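# Four arms pull a dust sheet off and lay it flat

## Task

Using the four table-mounted arms, lift the dust sheet (a foam knob sits at each of its four corners) off the objects it covers. Lay it out flat with every part of it resting on the tabletop (table centre at x = 0, y = 0, top at z = 0.72 m in the scene frame) and none of it over any object. Then open the grippers and pull every arm away. The sheet must stay in place with no robot holding it. Every object on the table must end where it started, upright and not leaning.

## Robot and tools

Robots and cameras. arm1, arm2, arm3 and arm4 are identical i2rt Big YAM arms fixed to one table. Each has six revolute joints, a two-finger gripper and a camera on the wrist (arm1_cam_wrist to arm4_cam_wrist). cam_high and cam_room_a are fixed in the room. With joints 1 and 6 at 0 and the hand level and pointing ahead, the wrist camera rides on top of the hand and looks toward the fingertips. Reach is roughly 1.0 m from the joint 1 axis. The joints move at different speeds, so the hand can take a wide, curved path between two postures.

Frames. There is one scene frame: origin on the floor, +z up. The table centre is at x = 0, y = 0 and its top is at z = 0.72 m. "hand" is the point halfway between the fingertips (URDF link pinch). Its z axis runs along the fingers, and the fingers open and close along its y axis. The pose of each arm's foot is never printed. All motion commands are joint angles, not Cartesian targets.

execute_actions. Arguments:
- actions: a list holding zero or one action. An empty list only returns the state and images.
- The action is an object keyed by arm name (arm1, arm2, arm3, arm4). Each arm gets {"joints": {...}}.
- Allowed joint keys are joint1_rad to joint6_rad (radians) and gripper_m (metres, the gap between the fingertips). Every value is an absolute target, not an offset. Arms and joints you leave out keep their previous targets and may still be pushing toward them.
- cameras: a list of camera names, or "all". Left out or null means every camera; [] means no images.
- All commanded motions start at the same moment and may finish at different times.
- An unknown key or an out-of-range value rejects the whole call, and nothing moves.

Joint ranges (with the tolerance that counts as arrived):
- joint1_rad: -2.879 to 2.879, ±0.045. Rotates the arm about its foot; positive is counter-clockwise seen from above; 0 points the arm the way its foot faces.
- joint2_rad: 0 to 3.141, ±0.14. Shoulder; 0 is upper arm back and about level; increasing raises it, then brings it forward.
- joint3_rad: 0 to 3.019, ±0.09. Elbow; 0 is fully folded; increasing opens it.
- joint4_rad: -1.692 to 1.57, ±0.055. Hand pitch; positive tilts the fingers up.
- joint5_rad: -1.57 to 1.57, ±0.03. Sideways hand swing; positive is toward the arm's right.
- joint6_rad: -2.094 to 2.094, ±0.035. Hand roll; positive is clockwise seen from behind the hand.
- gripper_m: 0 to 0.093, ±0.003. Grip force is about 50 to 62 N per pad, lower on some grippers.

Example action: {"arm1": {"joints": {"gripper_m": 0.05}}, "arm2": {"joints": {"joint1_rad": 0.3}}}.

Result lines:
- Each robot's joint_positions.
- A "pictures" line listing cameras in the same order as the returned images.
- joint_status, giving how each commanded joint finished:
  - off_target: stopped short and may still be pushing.
  - contact_stop or time_out: the joint now holds where it stopped. A joint that timed out may keep a target near its position (within 0.375, 0.375, 0.113, 0.225, 0.075 and 0.3 rad for joints 1 to 6), keep pushing, and move there on its own if the way clears.
  - not_followed: the collision check blocked that arm's joint targets. It is usually flagged by "joint command not followed" plus a "cause:" line. A gripper target in the same action is still applied, and the blocked targets may be retried with later actions.
  - limit_stop_at_motor_heat: follows an overheat stop. Resend the target; the remaining gap does not by itself mean contact.
- on_its_own: lists joints acting without a command in this call. Its "held at" value is the target being held, not the current position.
- If a result reports a stop, any later execute_actions, wait or finished_scene calls in the same reply are skipped.

Other tools:
- wait: seconds from 0 to 10. It commands nothing and returns state and images like an empty action.
- zoom_image: camera name plus region [x0, y0, x1, y1] in pixels, with (0, 0) at the top-left. The region may be up to 504 by 504. Only cameras that returned a full image in the latest result can be zoomed.
- read_manual: section "licences" returns the URDF licence texts; nothing moves.
- finished_scene: scene is the number of the current scene. It ends the scene and cannot be reversed, so call it only once the sheet lies flat and released and the arms are clear.

Cautions:
- The simulation keeps running while you reason, and the arms hold their last command during that time.
- An arm does not stop when it touches something; it keeps pushing, possibly hard. To relieve a push, command the joint to its reported position. A very small change of target may produce no motion at all.
- A joint carrying a load sags once it stops pushing.
- Prolonged pushing or holding heats motors. MOTOR HOT appears from 85 °C. At 100 °C an OVER-TEMPERATURE FAULT drops that arm until it cools.
- A hard squeeze between two arms ends the run, and a hard collision may also. No status line reports arm-to-arm contact. The anti-collision check can act too late, and it does not consider fingers, gripper housings or wrist cameras.
- Arms do not wait for one another.
- Loose objects are sometimes nudged briefly by outside pushes.
- Pushing a rigid object out of the work area fails the task. Moving, tilting or toppling objects, dropping, slipping, slamming or pressing hard all lower the result. Touching the cloth sheet carries no such penalty.

Each tool is called after "Emit:" by a JSON object that holds its "op" and its "data".

## Session

Emit:
{"op": "execute_actions", "data": {"actions": []}}

Scene clock: 0.00 s.
arm1.joint_positions: joint1_rad=+0.283 joint2_rad=+0.582 joint3_rad=+1.548 joint4_rad=-1.248 joint5_rad=-0.204 joint6_rad=+0.564 gripper_m=+0.094
arm1.joint_status: not commanded
arm1.hand: x=+0.2586 y=+0.4934 z=+1.4460 quat_wxyz=(-0.572, -0.648, -0.463, +0.195) (m; scene frame)
arm2.joint_positions: joint1_rad=+0.091 joint2_rad=+0.583 joint3_rad=+1.435 joint4_rad=-1.604 joint5_rad=-0.210 joint6_rad=+0.758 gripper_m=+0.094
arm2.joint_status: not commanded
arm2.hand: x=-0.3555 y=+0.6032 z=+1.2776 quat_wxyz=(-0.410, -0.759, -0.505, +0.015) (m; scene frame)
arm3.joint_positions: joint1_rad=-0.179 joint2_rad=+0.255 joint3_rad=+1.582 joint4_rad=-1.385 joint5_rad=+0.070 joint6_rad=-0.300 gripper_m=+0.095
arm3.joint_status: not commanded
arm3.hand: x=-0.4376 y=-0.6788 z=+1.4385 quat_wxyz=(-0.643, +0.437, -0.588, -0.222) (m; scene frame)
arm4.joint_positions: joint1_rad=+0.161 joint2_rad=+0.283 joint3_rad=+1.590 joint4_rad=-1.303 joint5_rad=-0.010 joint6_rad=+0.654 gripper_m=+0.094
arm4.joint_status: not commanded
arm4.hand: x=+0.2633 y=-0.7697 z=+1.4171 quat_wxyz=(-0.202, +0.409, -0.575, -0.679) (m; scene frame)
pictures: arm1_cam_wrist, arm2_cam_wrist, arm3_cam_wrist, arm4_cam_wrist, cam_high, cam_room_a
Images, in order (width x height): arm1_cam_wrist 616x616, arm2_cam_wrist 616x616, arm3_cam_wrist 616x616, arm4_cam_wrist 616x616, cam_high 504x504, cam_room_a 504x504.

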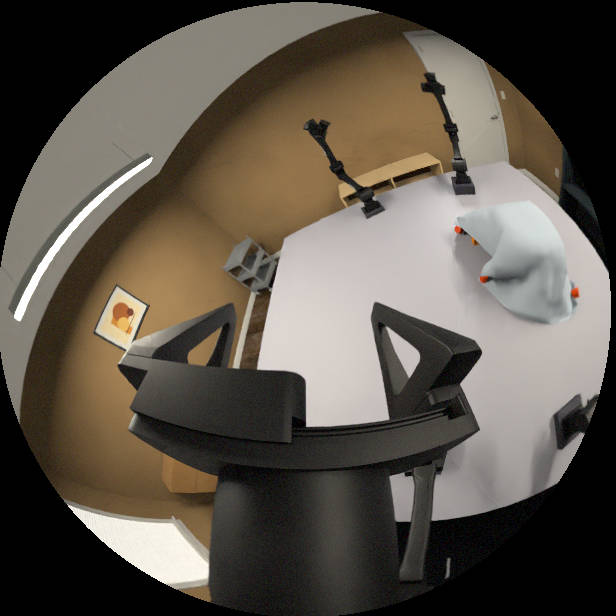

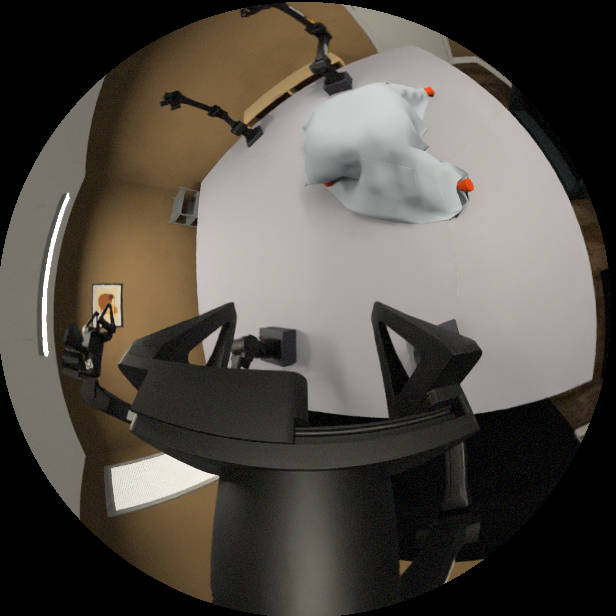

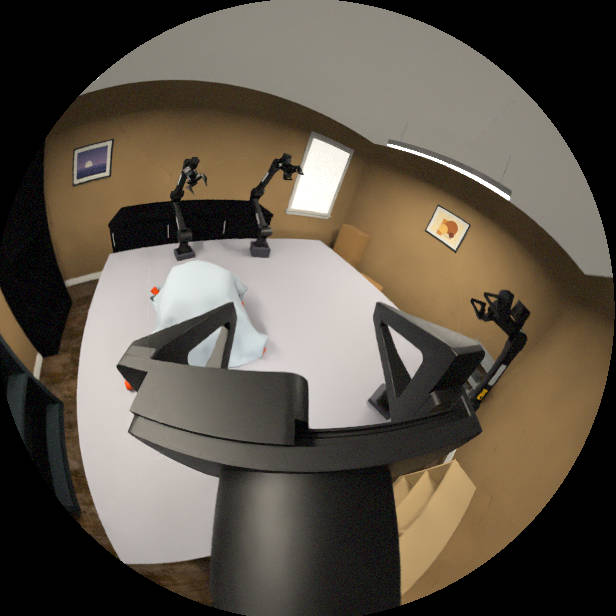

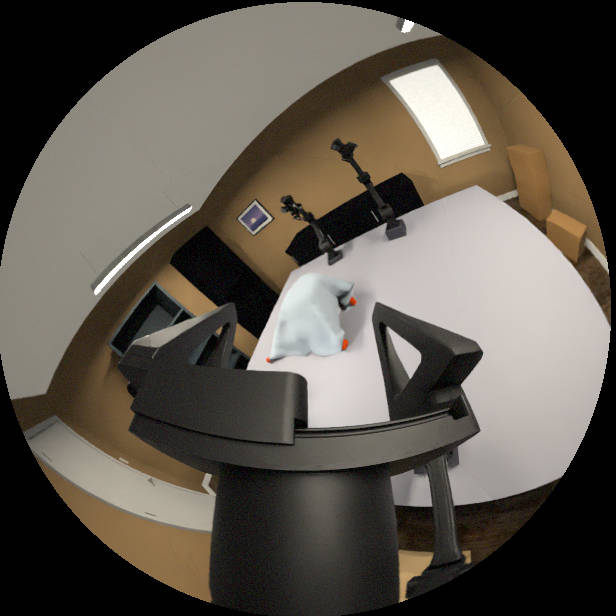

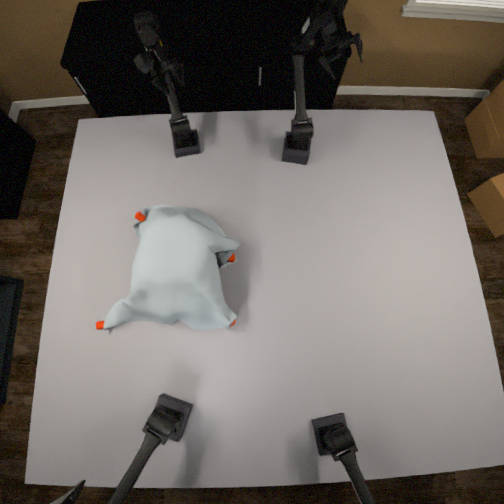

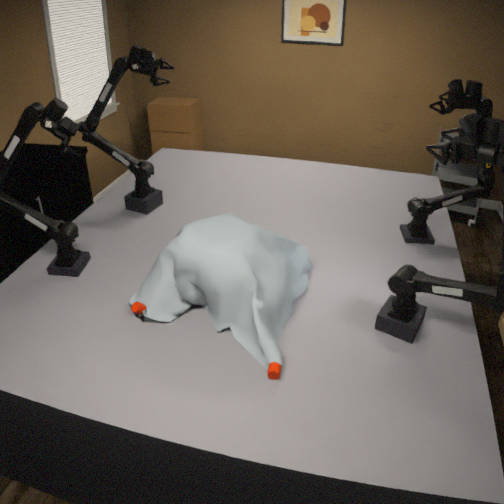

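Emit:
{"op": "execute_actions", "data": {"actions": [{"arm1":{"joints":{"joint1_rad":-0.30,"joint2_rad":2.2,"joint3_rad":2.3,"joint4_rad":-1.65,"joint5_rad":0,"joint6_rad":0}},"arm2":{"joints":{"joint1_rad":-0.648,"joint2_rad":1.6,"joint3_rad":1.4,"joint4_rad":-1.37,"joint5_rad":0,"joint6_rad":0}},"arm3":{"joints":{"joint1_rad":1.103,"joint2_rad":1.75,"joint3_rad":1.5,"joint4_rad":-1.32,"joint5_rad":0,"joint6_rad":0}},"arm4":{"joints":{"joint1_rad":0.49,"joint2_rad":2.06,"joint3_rad":2.17,"joint4_rad":-1.66,"joint5_rad":0,"joint6_rad":0}}}]}}

Scene clock: 5.67 s.
arm1.joint_positions: joint1_rad=-0.297 joint2_rad=+2.232 joint3_rad=+2.268 joint4_rad=-1.635 joint5_rad=-0.004 joint6_rad=+0.015 gripper_m=+0.094
arm1.joint_status: all done
arm1.hand: x=-0.1182 y=+0.0823 z=+0.9611 quat_wxyz=(+0.004, -0.864, -0.504, -0.012) (m; scene frame)
arm2.joint_positions: joint1_rad=-0.656 joint2_rad=+1.597 joint3_rad=+1.397 joint4_rad=-1.379 joint5_rad=-0.002 joint6_rad=+0.010 gripper_m=+0.094
arm2.joint_status: all done
arm2.hand: x=-0.6522 y=+0.3376 z=+0.9469 quat_wxyz=(-0.002, -0.857, -0.515, -0.003) (m; scene frame)
arm3.joint_positions: joint1_rad=+1.113 joint2_rad=+1.744 joint3_rad=+1.497 joint4_rad=-1.321 joint5_rad=-0.001 joint6_rad=-0.011 gripper_m=+0.095
arm3.joint_status: all done
arm3.hand: x=-0.8195 y=-0.3088 z=+0.9399 quat_wxyz=(+0.008, +0.922, -0.388, -0.002) (m; scene frame)
arm4.joint_positions: joint1_rad=+0.478 joint2_rad=+2.089 joint3_rad=+2.134 joint4_rad=-1.650 joint5_rad=-0.002 joint6_rad=+0.014 gripper_m=+0.094
arm4.joint_status: all done
arm4.hand: x=-0.1138 y=-0.2767 z=+0.9448 quat_wxyz=(+0.012, +0.890, -0.457, +0.012) (m; scene frame)
pictures: arm1_cam_wrist, arm2_cam_wrist, arm3_cam_wrist, arm4_cam_wrist, cam_high, cam_room_a
Images, in order (width x height): arm1_cam_wrist 616x616, arm2_cam_wrist 616x616, arm3_cam_wrist 616x616, arm4_cam_wrist 616x616, cam_high 504x504, cam_room_a 504x504.

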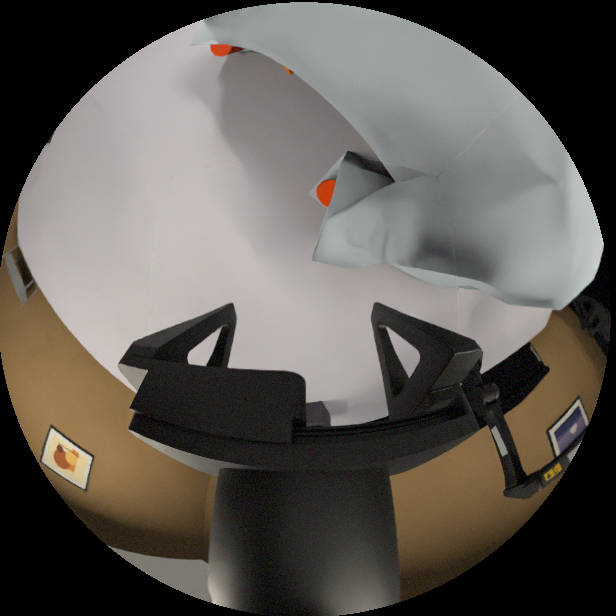

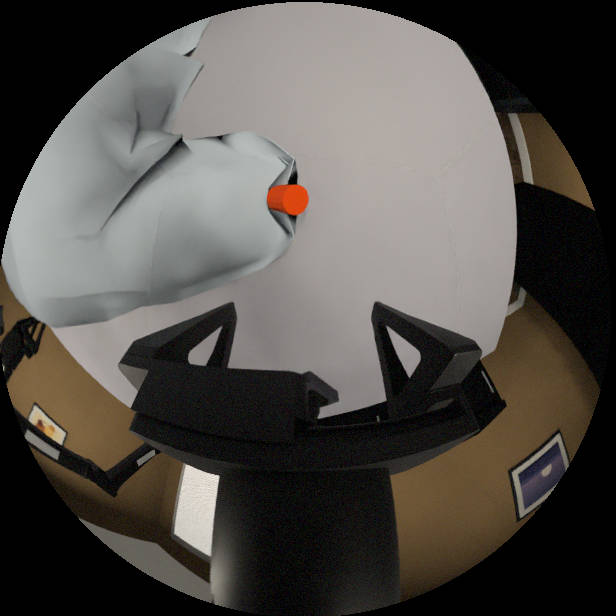

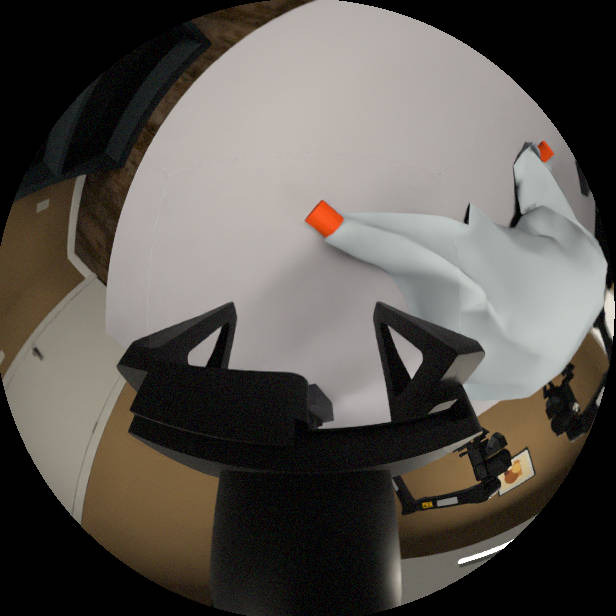

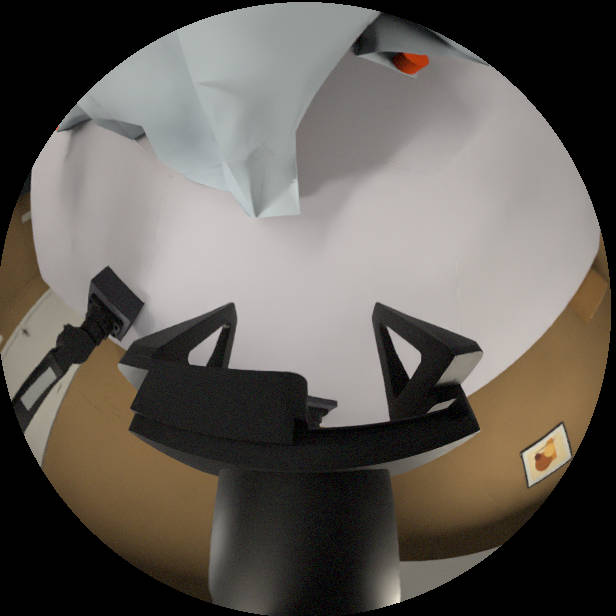

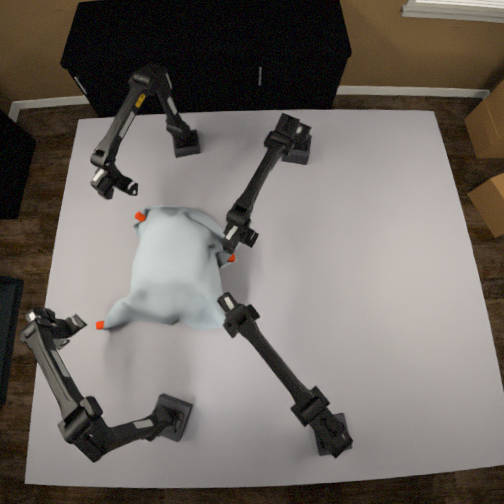

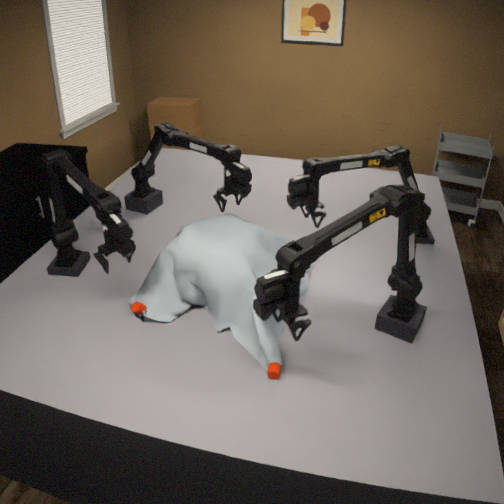

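Emit:
{"op": "execute_actions", "data": {"actions": [{"arm1":{"joints":{"joint1_rad":-0.35,"joint2_rad":2.545,"joint3_rad":2.555,"joint4_rad":-1.53,"joint6_rad":-1.3}},"arm2":{"joints":{"joint1_rad":-0.59,"joint2_rad":1.87,"joint3_rad":1.40,"joint4_rad":-1.096,"joint6_rad":1.5}},"arm3":{"joints":{"joint1_rad":1.065,"joint2_rad":1.94,"joint3_rad":1.414,"joint4_rad":-1.045,"joint6_rad":-0.8}},"arm4":{"joints":{"joint1_rad":0.595,"joint2_rad":2.26,"joint3_rad":2.195,"joint4_rad":-1.46,"joint6_rad":0.5}}}]}}

Scene clock: 10.90 s.
arm1.joint_positions: joint1_rad=-0.352 joint2_rad=+2.569 joint3_rad=+2.519 joint4_rad=-1.544 joint5_rad=-0.004 joint6_rad=-1.284 gripper_m=+0.094
arm1.joint_status: all done
arm1.hand: x=-0.1875 y=+0.0414 z=+0.8187 quat_wxyz=(-0.004, -0.408, -0.913, -0.010) (m; scene frame)
arm2.joint_positions: joint1_rad=-0.584 joint2_rad=+1.869 joint3_rad=+1.395 joint4_rad=-1.114 joint5_rad=-0.002 joint6_rad=+1.490 gripper_m=+0.094
arm2.joint_status: all done
arm2.hand: x=-0.6459 y=+0.2656 z=+0.8143 quat_wxyz=(+0.005, -0.987, +0.162, -0.004) (m; scene frame)
arm3.joint_positions: joint1_rad=+1.071 joint2_rad=+1.938 joint3_rad=+1.408 joint4_rad=-1.059 joint5_rad=-0.001 joint6_rad=-0.790 gripper_m=+0.095
arm3.joint_status: all done
arm3.hand: x=-0.8184 y=-0.2802 z=+0.8074 quat_wxyz=(+0.014, +0.999, -0.030, +0.003) (m; scene frame)
arm4.joint_positions: joint1_rad=+0.607 joint2_rad=+2.293 joint3_rad=+2.167 joint4_rad=-1.471 joint5_rad=-0.001 joint6_rad=+0.486 gripper_m=+0.094
arm4.joint_status: all done
arm4.hand: x=-0.2151 y=-0.2913 z=+0.8245 quat_wxyz=(+0.007, +0.799, -0.602, +0.011) (m; scene frame)
pictures: arm1_cam_wrist, arm2_cam_wrist, arm3_cam_wrist, arm4_cam_wrist, cam_high, cam_room_a
Images, in order (width x height): arm1_cam_wrist 616x616, arm2_cam_wrist 616x616, arm3_cam_wrist 616x616, arm4_cam_wrist 616x616, cam_high 504x504, cam_room_a 504x504.

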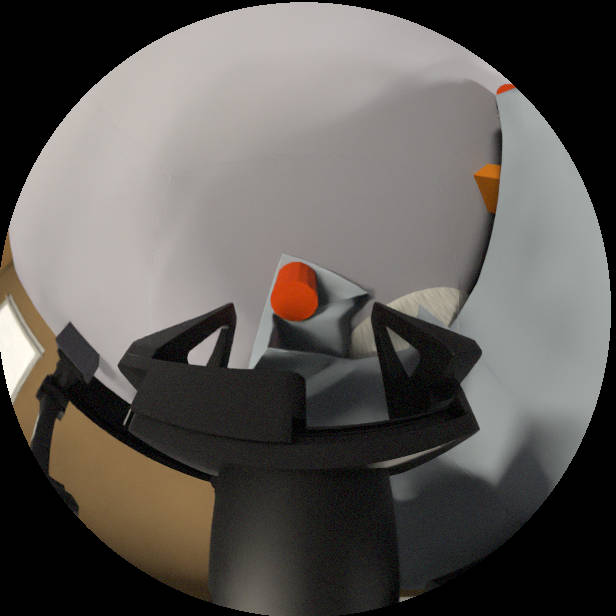

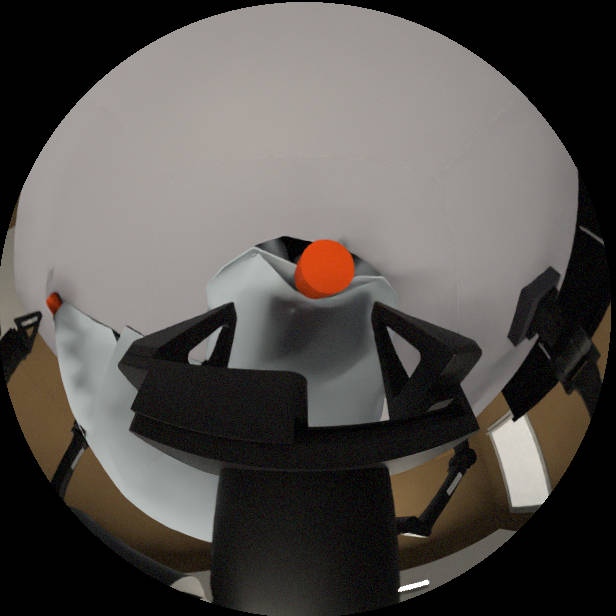

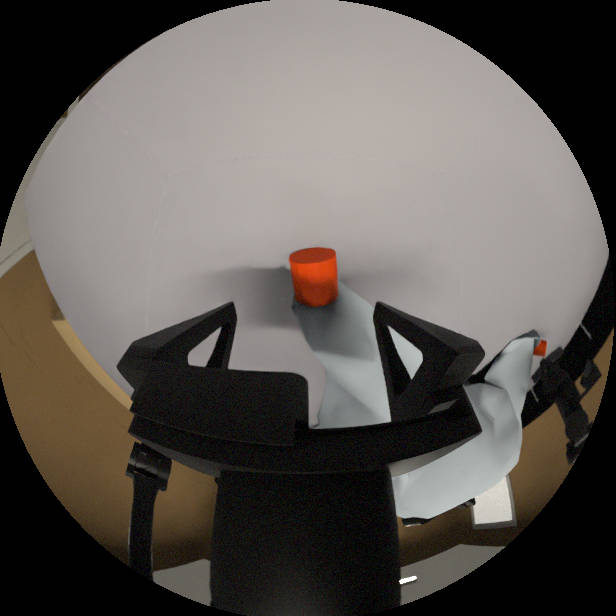

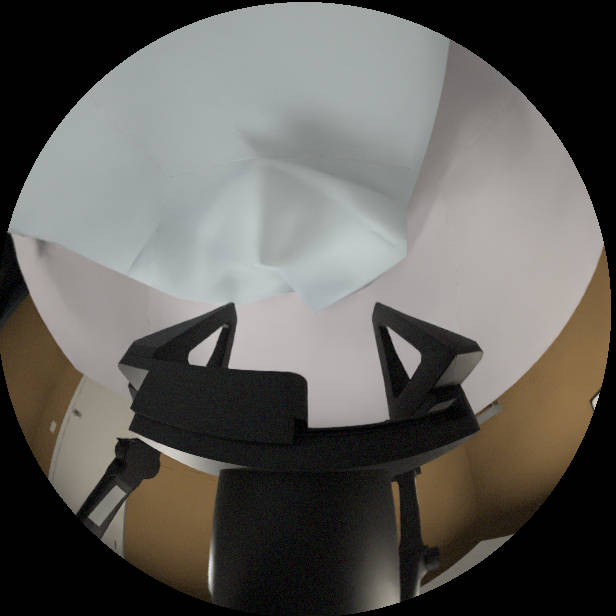

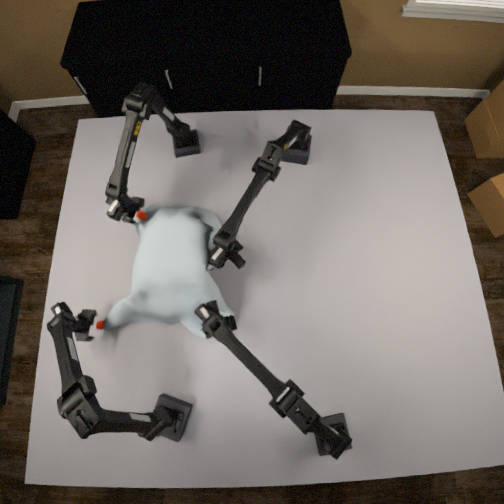

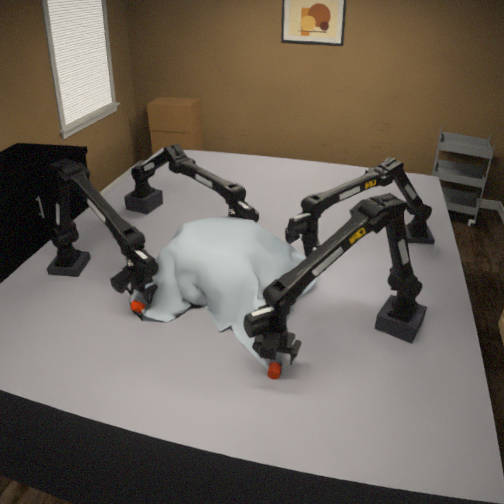

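Emit:
{"op": "execute_actions", "data": {"actions": [{"arm1":{"joints":{"joint1_rad":-0.357,"joint2_rad":2.47,"joint3_rad":2.245,"joint4_rad":-1.28,"gripper_m":0.075}},"arm2":{"joints":{"joint1_rad":-0.608,"joint2_rad":1.912,"joint3_rad":1.328,"joint4_rad":-0.97}},"arm3":{"joints":{"joint1_rad":1.05,"joint2_rad":2.026,"joint3_rad":1.365,"joint4_rad":-0.895}},"arm4":{"joints":{"joint1_rad":0.45,"joint2_rad":2.2,"joint3_rad":2.05,"joint4_rad":-1.38,"joint6_rad":-0.5}}}]}}

Scene clock: 14.43 s.
arm1.joint_positions: joint1_rad=-0.352 joint2_rad=+2.482 joint3_rad=+2.236 joint4_rad=-1.297 joint5_rad=-0.004 joint6_rad=-1.286 gripper_m=+0.075
arm1.joint_status: all done
arm1.hand: x=-0.1809 y=+0.0520 z=+0.7756 quat_wxyz=(-0.001, -0.408, -0.913, +0.016) (m; scene frame)
arm2.joint_positions: joint1_rad=-0.604 joint2_rad=+1.897 joint3_rad=+1.333 joint4_rad=-0.988 joint5_rad=-0.002 joint6_rad=+1.490 gripper_m=+0.094
arm2.joint_status: all done
arm2.hand: x=-0.6561 y=+0.2683 z=+0.7793 quat_wxyz=(-0.013, -0.985, +0.172, +0.000) (m; scene frame)
arm3.joint_positions: joint1_rad=+1.064 joint2_rad=+2.022 joint3_rad=+1.368 joint4_rad=-0.908 joint5_rad=-0.001 joint6_rad=-0.790 gripper_m=+0.095
arm3.joint_status: all done
arm3.hand: x=-0.8203 y=-0.2734 z=+0.7502 quat_wxyz=(+0.005, +0.999, -0.034, -0.006) (m; scene frame)
arm4.joint_positions: joint1_rad=+0.443 joint2_rad=+2.222 joint3_rad=+2.044 joint4_rad=-1.392 joint5_rad=+0.000 joint6_rad=-0.485 gripper_m=+0.094
arm4.joint_status: all done
arm4.hand: x=-0.1188 y=-0.2309 z=+0.8242 quat_wxyz=(+0.003, +0.971, -0.240, -0.004) (m; scene frame)
pictures: arm1_cam_wrist, arm2_cam_wrist, arm3_cam_wrist, arm4_cam_wrist, cam_high, cam_room_a
Images, in order (width x height): arm1_cam_wrist 616x616, arm2_cam_wrist 616x616, arm3_cam_wrist 616x616, arm4_cam_wrist 616x616, cam_high 504x504, cam_room_a 504x504.

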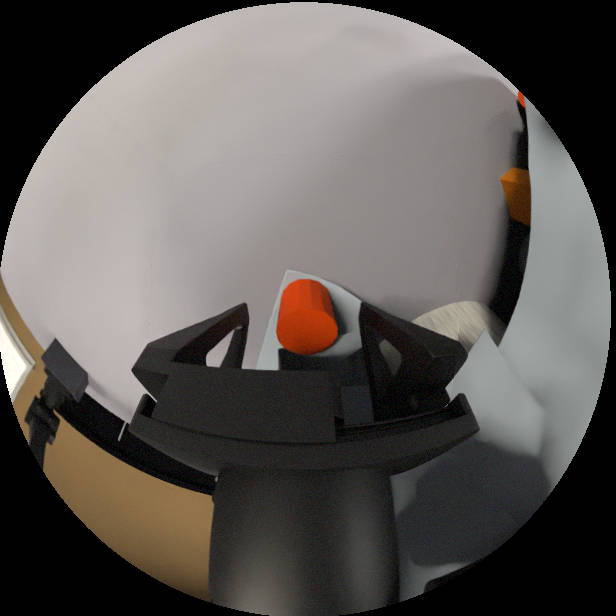

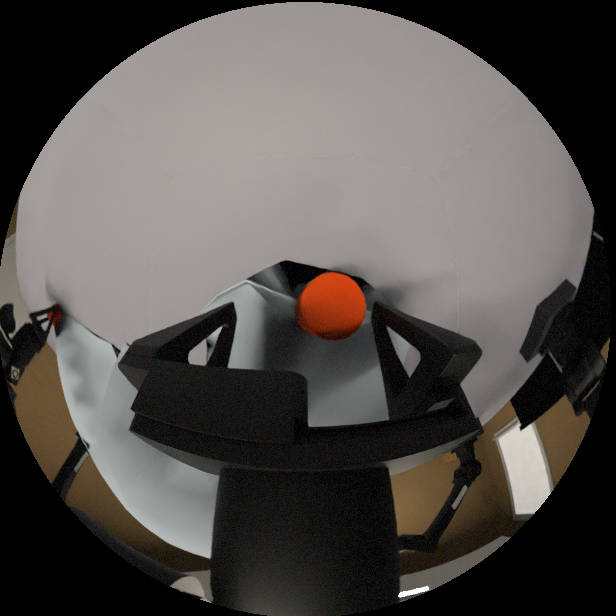

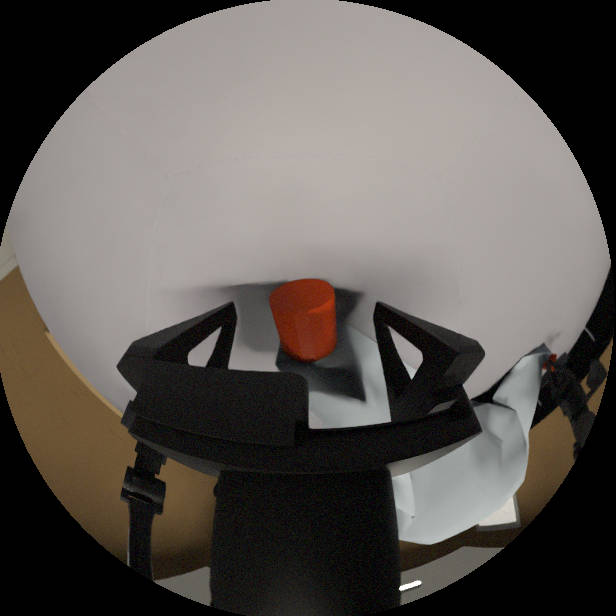

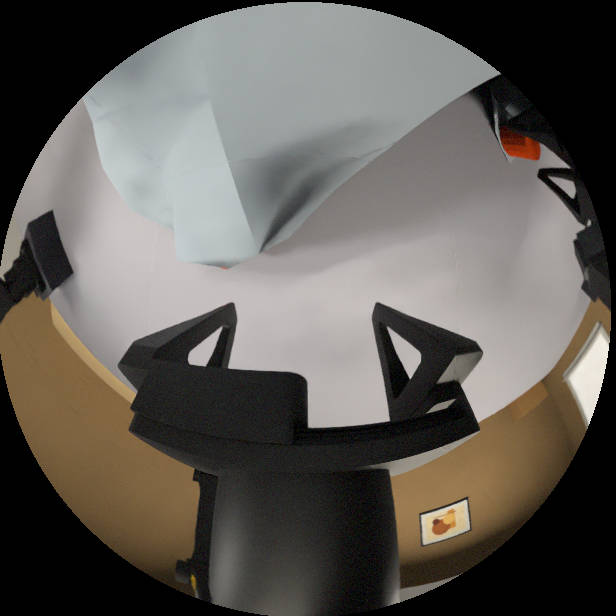

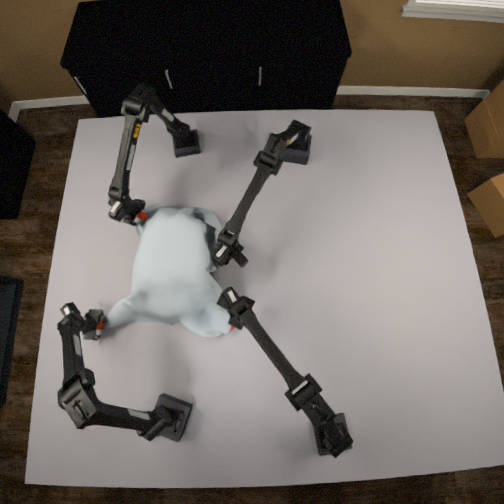

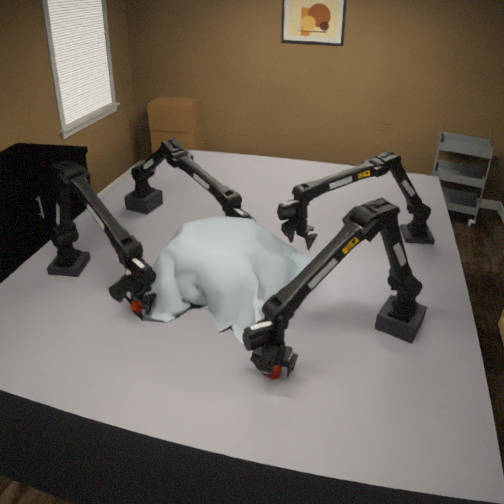

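Emit:
{"op": "execute_actions", "data": {"actions": [{"arm1":{"joints":{"joint2_rad":2.495,"joint4_rad":-1.29}},"arm2":{"joints":{"joint2_rad":1.935,"joint3_rad":1.31,"joint4_rad":-0.97}},"arm3":{"joints":{"joint2_rad":2.035}},"arm4":{"joints":{"joint1_rad":0.58,"joint2_rad":2.16,"joint3_rad":1.98,"joint4_rad":-1.33,"joint6_rad":-0.6}}}], "cameras": ["arm4_cam_wrist"]}}

Emit:
{"op": "execute_actions", "data": {"actions": [{"arm1":{"joints":{"gripper_m":0.025}},"arm2":{"joints":{"gripper_m":0.025}},"arm3":{"joints":{"gripper_m":0.025}},"arm4":{"joints":{"joint2_rad":2.25,"joint3_rad":1.945,"joint4_rad":-1.23}}}]}}

Scene clock: 17.53 s.
arm1.joint_positions: joint1_rad=-0.352 joint2_rad=+2.482 joint3_rad=+2.236 joint4_rad=-1.297 joint5_rad=-0.004 joint6_rad=-1.286 gripper_m=+0.075
arm1.joint_status: all done
arm1.hand: x=-0.1809 y=+0.0520 z=+0.7756 quat_wxyz=(-0.001, -0.408, -0.913, +0.016) (m; scene frame)
arm2.joint_positions: joint1_rad=-0.604 joint2_rad=+1.908 joint3_rad=+1.320 joint4_rad=-0.986 joint5_rad=-0.002 joint6_rad=+1.490 gripper_m=+0.094
arm2.joint_status: all done
arm2.hand: x=-0.6532 y=+0.2746 z=+0.7693 quat_wxyz=(-0.002, -0.985, +0.172, -0.003) (m; scene frame)
arm3.joint_positions: joint1_rad=+1.064 joint2_rad=+2.022 joint3_rad=+1.368 joint4_rad=-0.908 joint5_rad=-0.001 joint6_rad=-0.790 gripper_m=+0.095
arm3.joint_status: all done
arm3.hand: x=-0.8203 y=-0.2734 z=+0.7502 quat_wxyz=(+0.005, +0.999, -0.034, -0.006) (m; scene frame)
arm4.joint_positions: joint1_rad=+0.590 joint2_rad=+2.196 joint3_rad=+1.976 joint4_rad=-1.343 joint5_rad=+0.000 joint6_rad=-0.586 gripper_m=+0.094
arm4.joint_status: all done
arm4.hand: x=-0.1913 y=-0.2995 z=+0.8165 quat_wxyz=(+0.000, +0.993, -0.118, -0.007) (m; scene frame)
pictures: arm4_cam_wrist
Images, in order (width x height): arm4_cam_wrist 616x616.

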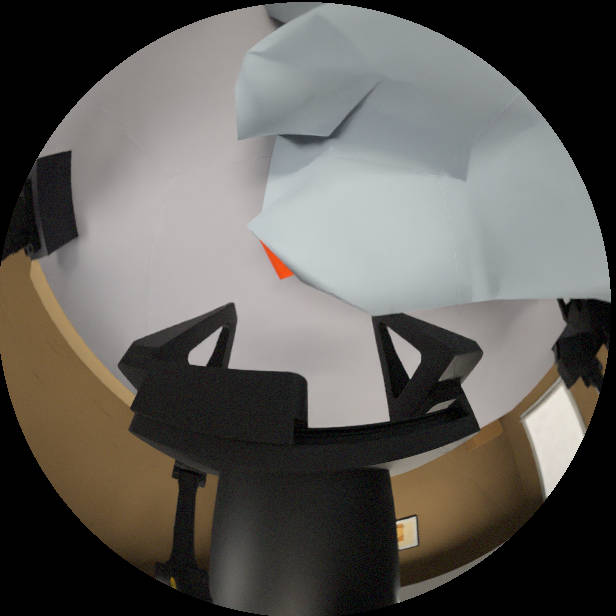

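Scene clock: 18.40 s.
arm1.joint_positions: joint1_rad=-0.352 joint2_rad=+2.482 joint3_rad=+2.236 joint4_rad=-1.297 joint5_rad=-0.003 joint6_rad=-1.288 gripper_m=+0.037
arm1.joint_status: gripper_m off_target (ended at +0.037, target +0.025)
arm1.hand: x=-0.1810 y=+0.0521 z=+0.7756 quat_wxyz=(+0.000, -0.407, -0.913, +0.015) (m; scene frame)
arm2.joint_positions: joint1_rad=-0.604 joint2_rad=+1.908 joint3_rad=+1.320 joint4_rad=-0.986 joint5_rad=-0.002 joint6_rad=+1.490 gripper_m=+0.039
arm2.joint_status: gripper_m off_target (ended at +0.039, target +0.025)
arm2.hand: x=-0.6532 y=+0.2746 z=+0.7693 quat_wxyz=(-0.002, -0.985, +0.172, -0.003) (m; scene frame)
arm3.joint_positions: joint1_rad=+1.064 joint2_rad=+2.022 joint3_rad=+1.368 joint4_rad=-0.908 joint5_rad=-0.001 joint6_rad=-0.790 gripper_m=+0.039
arm3.joint_status: gripper_m off_target (ended at +0.039, target +0.025)
arm3.hand: x=-0.8203 y=-0.2734 z=+0.7502 quat_wxyz=(+0.005, +0.999, -0.033, -0.006) (m; scene frame)
arm4.joint_positions: joint1_rad=+0.590 joint2_rad=+2.258 joint3_rad=+1.935 joint4_rad=-1.243 joint5_rad=+0.000 joint6_rad=-0.586 gripper_m=+0.094
arm4.joint_status: all done
arm4.hand: x=-0.1951 y=-0.2960 z=+0.7615 quat_wxyz=(+0.001, +0.993, -0.118, -0.006) (m; scene frame)
pictures: arm1_cam_wrist, arm2_cam_wrist, arm3_cam_wrist, arm4_cam_wrist, cam_high, cam_room_a
Images, in order (width x height): arm1_cam_wrist 616x616, arm2_cam_wrist 616x616, arm3_cam_wrist 616x616, arm4_cam_wrist 616x616, cam_high 504x504, cam_room_a 504x504.

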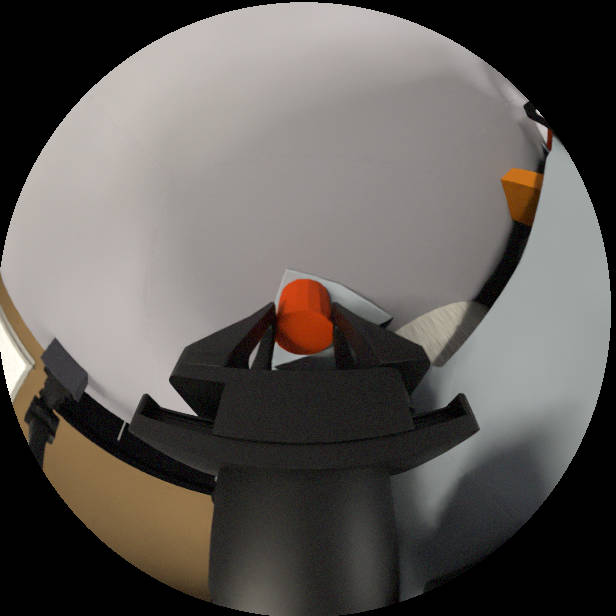

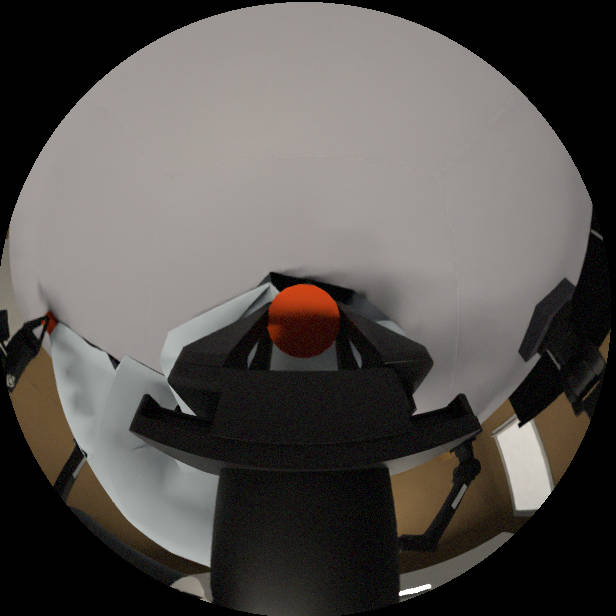

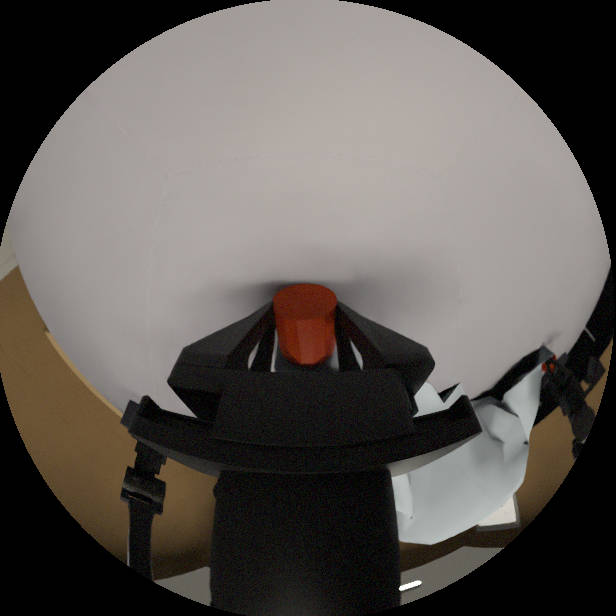

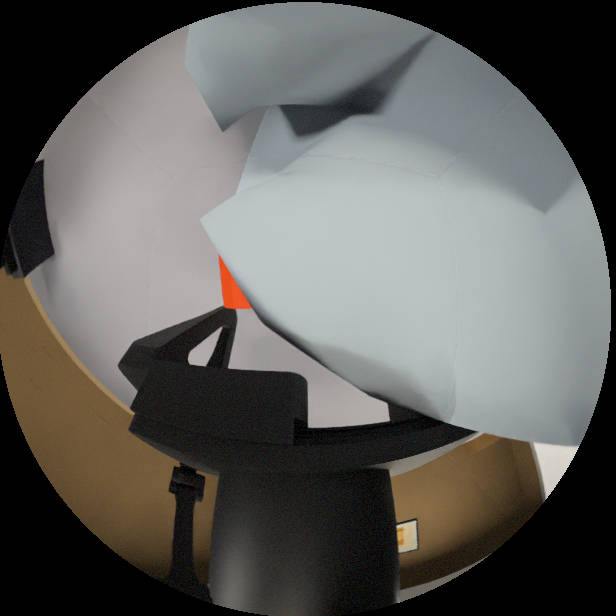

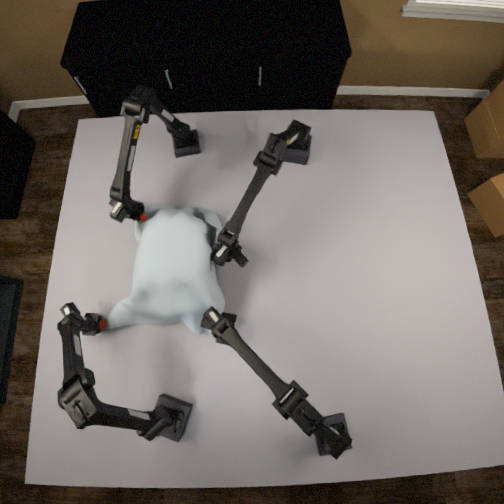

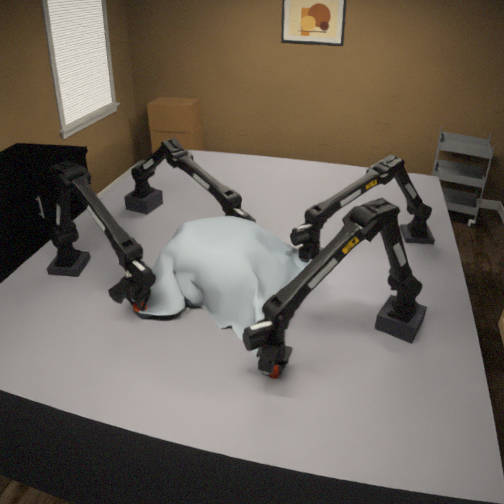

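Emit:
{"op": "execute_actions", "data": {"actions": [{"arm4":{"joints":{"joint2_rad":2.18,"joint3_rad":1.82,"joint4_rad":-1.19}}}], "cameras": []}}

Emit:
{"op": "execute_actions", "data": {"actions": [{"arm4":{"joints":{"joint1_rad":0.645}}}], "cameras": ["arm4_cam_wrist"]}}

Emit:
{"op": "execute_actions", "data": {"actions": [{"arm4":{"joints":{"joint2_rad":2.27,"joint3_rad":1.97,"joint4_rad":-1.26}}}], "cameras": ["arm4_cam_wrist"]}}

Scene clock: 20.17 s.
arm1.joint_positions: joint1_rad=-0.352 joint2_rad=+2.482 joint3_rad=+2.236 joint4_rad=-1.297 joint5_rad=-0.003 joint6_rad=-1.288 gripper_m=+0.037
arm1.joint_status: not commanded
arm1.hand: x=-0.1810 y=+0.0521 z=+0.7756 quat_wxyz=(+0.000, -0.407, -0.913, +0.015) (m; scene frame)
arm2.joint_positions: joint1_rad=-0.604 joint2_rad=+1.908 joint3_rad=+1.320 joint4_rad=-0.986 joint5_rad=-0.002 joint6_rad=+1.490 gripper_m=+0.039
arm2.joint_status: not commanded
arm2.hand: x=-0.6532 y=+0.2746 z=+0.7693 quat_wxyz=(-0.002, -0.985, +0.172, -0.003) (m; scene frame)
arm3.joint_positions: joint1_rad=+1.064 joint2_rad=+2.022 joint3_rad=+1.368 joint4_rad=-0.908 joint5_rad=-0.001 joint6_rad=-0.790 gripper_m=+0.039
arm3.joint_status: not commanded
arm3.hand: x=-0.8203 y=-0.2734 z=+0.7502 quat_wxyz=(+0.005, +0.999, -0.033, -0.006) (m; scene frame)
arm4.joint_positions: joint1_rad=+0.590 joint2_rad=+2.212 joint3_rad=+1.814 joint4_rad=-1.202 joint5_rad=+0.000 joint6_rad=-0.586 gripper_m=+0.094
arm4.joint_status: all done
arm4.hand: x=-0.1745 y=-0.3185 z=+0.7477 quat_wxyz=(+0.012, +0.993, -0.118, +0.007) (m; scene frame)
pictures: none
No camera images: the call's "cameras" was empty. Leave "cameras" out to get every camera's image.

Scene clock: 21.00 s.
arm1.joint_positions: joint1_rad=-0.352 joint2_rad=+2.482 joint3_rad=+2.236 joint4_rad=-1.297 joint5_rad=-0.003 joint6_rad=-1.288 gripper_m=+0.037
arm1.joint_status: not commanded
arm1.hand: x=-0.1810 y=+0.0521 z=+0.7756 quat_wxyz=(+0.000, -0.407, -0.913, +0.015) (m; scene frame)
arm2.joint_positions: joint1_rad=-0.604 joint2_rad=+1.908 joint3_rad=+1.320 joint4_rad=-0.986 joint5_rad=-0.002 joint6_rad=+1.490 gripper_m=+0.039
arm2.joint_status: not commanded
arm2.hand: x=-0.6532 y=+0.2746 z=+0.7693 quat_wxyz=(-0.002, -0.985, +0.172, -0.003) (m; scene frame)
arm3.joint_positions: joint1_rad=+1.064 joint2_rad=+2.022 joint3_rad=+1.368 joint4_rad=-0.908 joint5_rad=-0.001 joint6_rad=-0.790 gripper_m=+0.039
arm3.joint_status: not commanded
arm3.hand: x=-0.8203 y=-0.2734 z=+0.7502 quat_wxyz=(+0.005, +0.999, -0.033, -0.006) (m; scene frame)
arm4.joint_positions: joint1_rad=+0.642 joint2_rad=+2.212 joint3_rad=+1.814 joint4_rad=-1.202 joint5_rad=+0.000 joint6_rad=-0.586 gripper_m=+0.094
arm4.joint_status: all done
arm4.hand: x=-0.1985 y=-0.3419 z=+0.7480 quat_wxyz=(+0.011, +0.996, -0.092, +0.008) (m; scene frame)
pictures: arm4_cam_wrist
Images, in order (width x height): arm4_cam_wrist 616x616.

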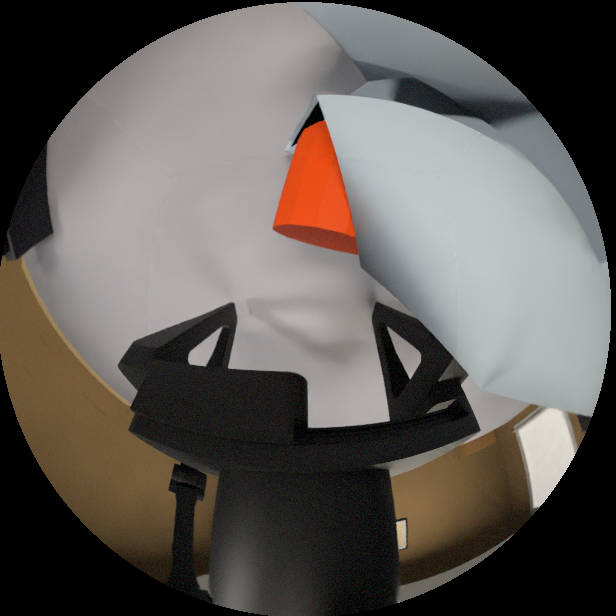

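Scene clock: 21.87 s.
arm1.joint_positions: joint1_rad=-0.352 joint2_rad=+2.482 joint3_rad=+2.236 joint4_rad=-1.297 joint5_rad=-0.003 joint6_rad=-1.288 gripper_m=+0.037
arm1.joint_status: not commanded
arm1.hand: x=-0.1810 y=+0.0521 z=+0.7756 quat_wxyz=(+0.000, -0.407, -0.913, +0.015) (m; scene frame)
arm2.joint_positions: joint1_rad=-0.604 joint2_rad=+1.908 joint3_rad=+1.320 joint4_rad=-0.986 joint5_rad=-0.002 joint6_rad=+1.490 gripper_m=+0.039
arm2.joint_status: not commanded
arm2.hand: x=-0.6532 y=+0.2746 z=+0.7693 quat_wxyz=(-0.002, -0.985, +0.172, -0.003) (m; scene frame)
arm3.joint_positions: joint1_rad=+1.064 joint2_rad=+2.022 joint3_rad=+1.368 joint4_rad=-0.908 joint5_rad=-0.001 joint6_rad=-0.790 gripper_m=+0.039
arm3.joint_status: not commanded
arm3.hand: x=-0.8203 y=-0.2734 z=+0.7502 quat_wxyz=(+0.005, +0.999, -0.033, -0.006) (m; scene frame)
arm4.joint_positions: joint1_rad=+0.642 joint2_rad=+2.272 joint3_rad=+1.919 joint4_rad=-1.251 joint5_rad=+0.000 joint6_rad=-0.586 gripper_m=+0.094
arm4.joint_status: all done
arm4.hand: x=-0.2132 y=-0.3277 z=+0.7469 quat_wxyz=(+0.013, +0.996, -0.092, +0.009) (m; scene frame)
pictures: arm4_cam_wrist
Images, in order (width x height): arm4_cam_wrist 616x616.

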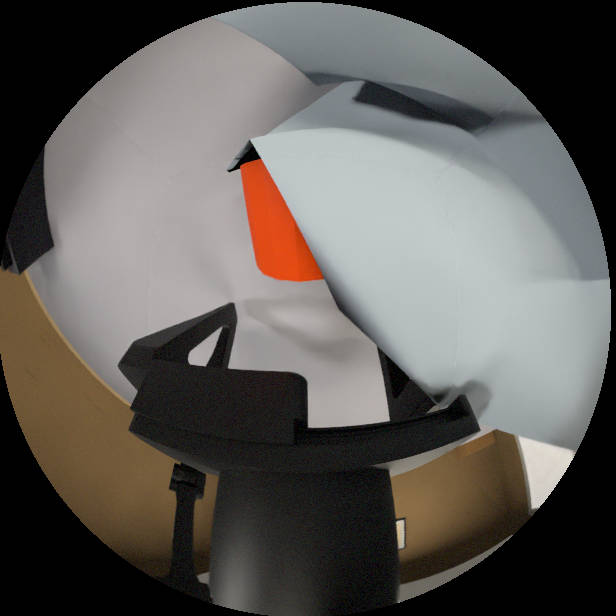

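Emit:
{"op": "execute_actions", "data": {"actions": [{"arm4":{"joints":{"joint1_rad":0.69,"joint2_rad":2.32,"joint3_rad":2.115,"joint4_rad":-1.32}}}], "cameras": ["arm4_cam_wrist","arm3_cam_wrist","cam_high"]}}

Scene clock: 23.43 s.
arm1.joint_positions: joint1_rad=-0.352 joint2_rad=+2.482 joint3_rad=+2.236 joint4_rad=-1.297 joint5_rad=-0.003 joint6_rad=-1.288 gripper_m=+0.036
arm1.joint_status: not commanded
arm1.hand: x=-0.1810 y=+0.0521 z=+0.7756 quat_wxyz=(+0.000, -0.407, -0.913, +0.015) (m; scene frame)
arm2.joint_positions: joint1_rad=-0.604 joint2_rad=+1.908 joint3_rad=+1.320 joint4_rad=-0.986 joint5_rad=-0.002 joint6_rad=+1.490 gripper_m=+0.039
arm2.joint_status: not commanded
arm2.hand: x=-0.6532 y=+0.2746 z=+0.7693 quat_wxyz=(-0.002, -0.985, +0.172, -0.003) (m; scene frame)
arm3.joint_positions: joint1_rad=+1.064 joint2_rad=+2.022 joint3_rad=+1.368 joint4_rad=-0.908 joint5_rad=-0.001 joint6_rad=-0.790 gripper_m=+0.039
arm3.joint_status: not commanded
arm3.hand: x=-0.8203 y=-0.2734 z=+0.7502 quat_wxyz=(+0.005, +0.999, -0.033, -0.006) (m; scene frame)
arm4.joint_positions: joint1_rad=+0.684 joint2_rad=+2.329 joint3_rad=+2.064 joint4_rad=-1.311 joint5_rad=+0.000 joint6_rad=-0.586 gripper_m=+0.094
arm4.joint_status: all done
arm4.hand: x=-0.2551 y=-0.3280 z=+0.7617 quat_wxyz=(+0.004, +0.997, -0.071, -0.002) (m; scene frame)
pictures: arm3_cam_wrist, arm4_cam_wrist, cam_high
Images, in order (width x height): arm3_cam_wrist 616x616, arm4_cam_wrist 616x616, cam_high 504x504.

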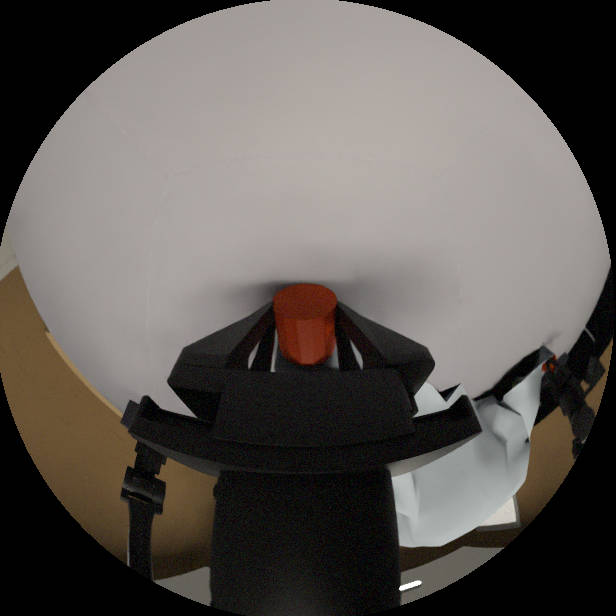

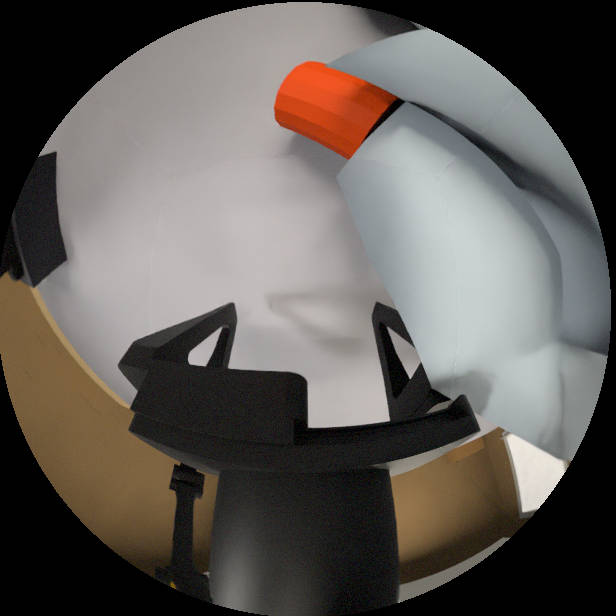

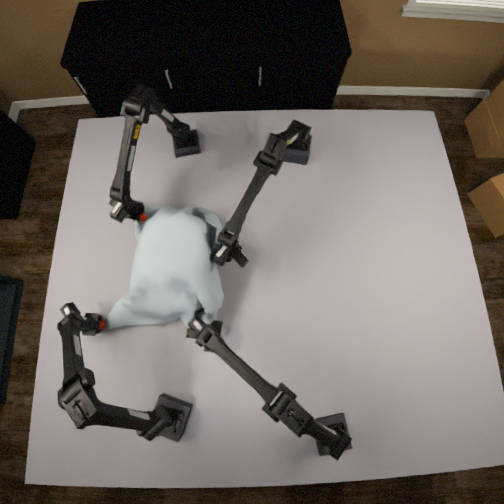

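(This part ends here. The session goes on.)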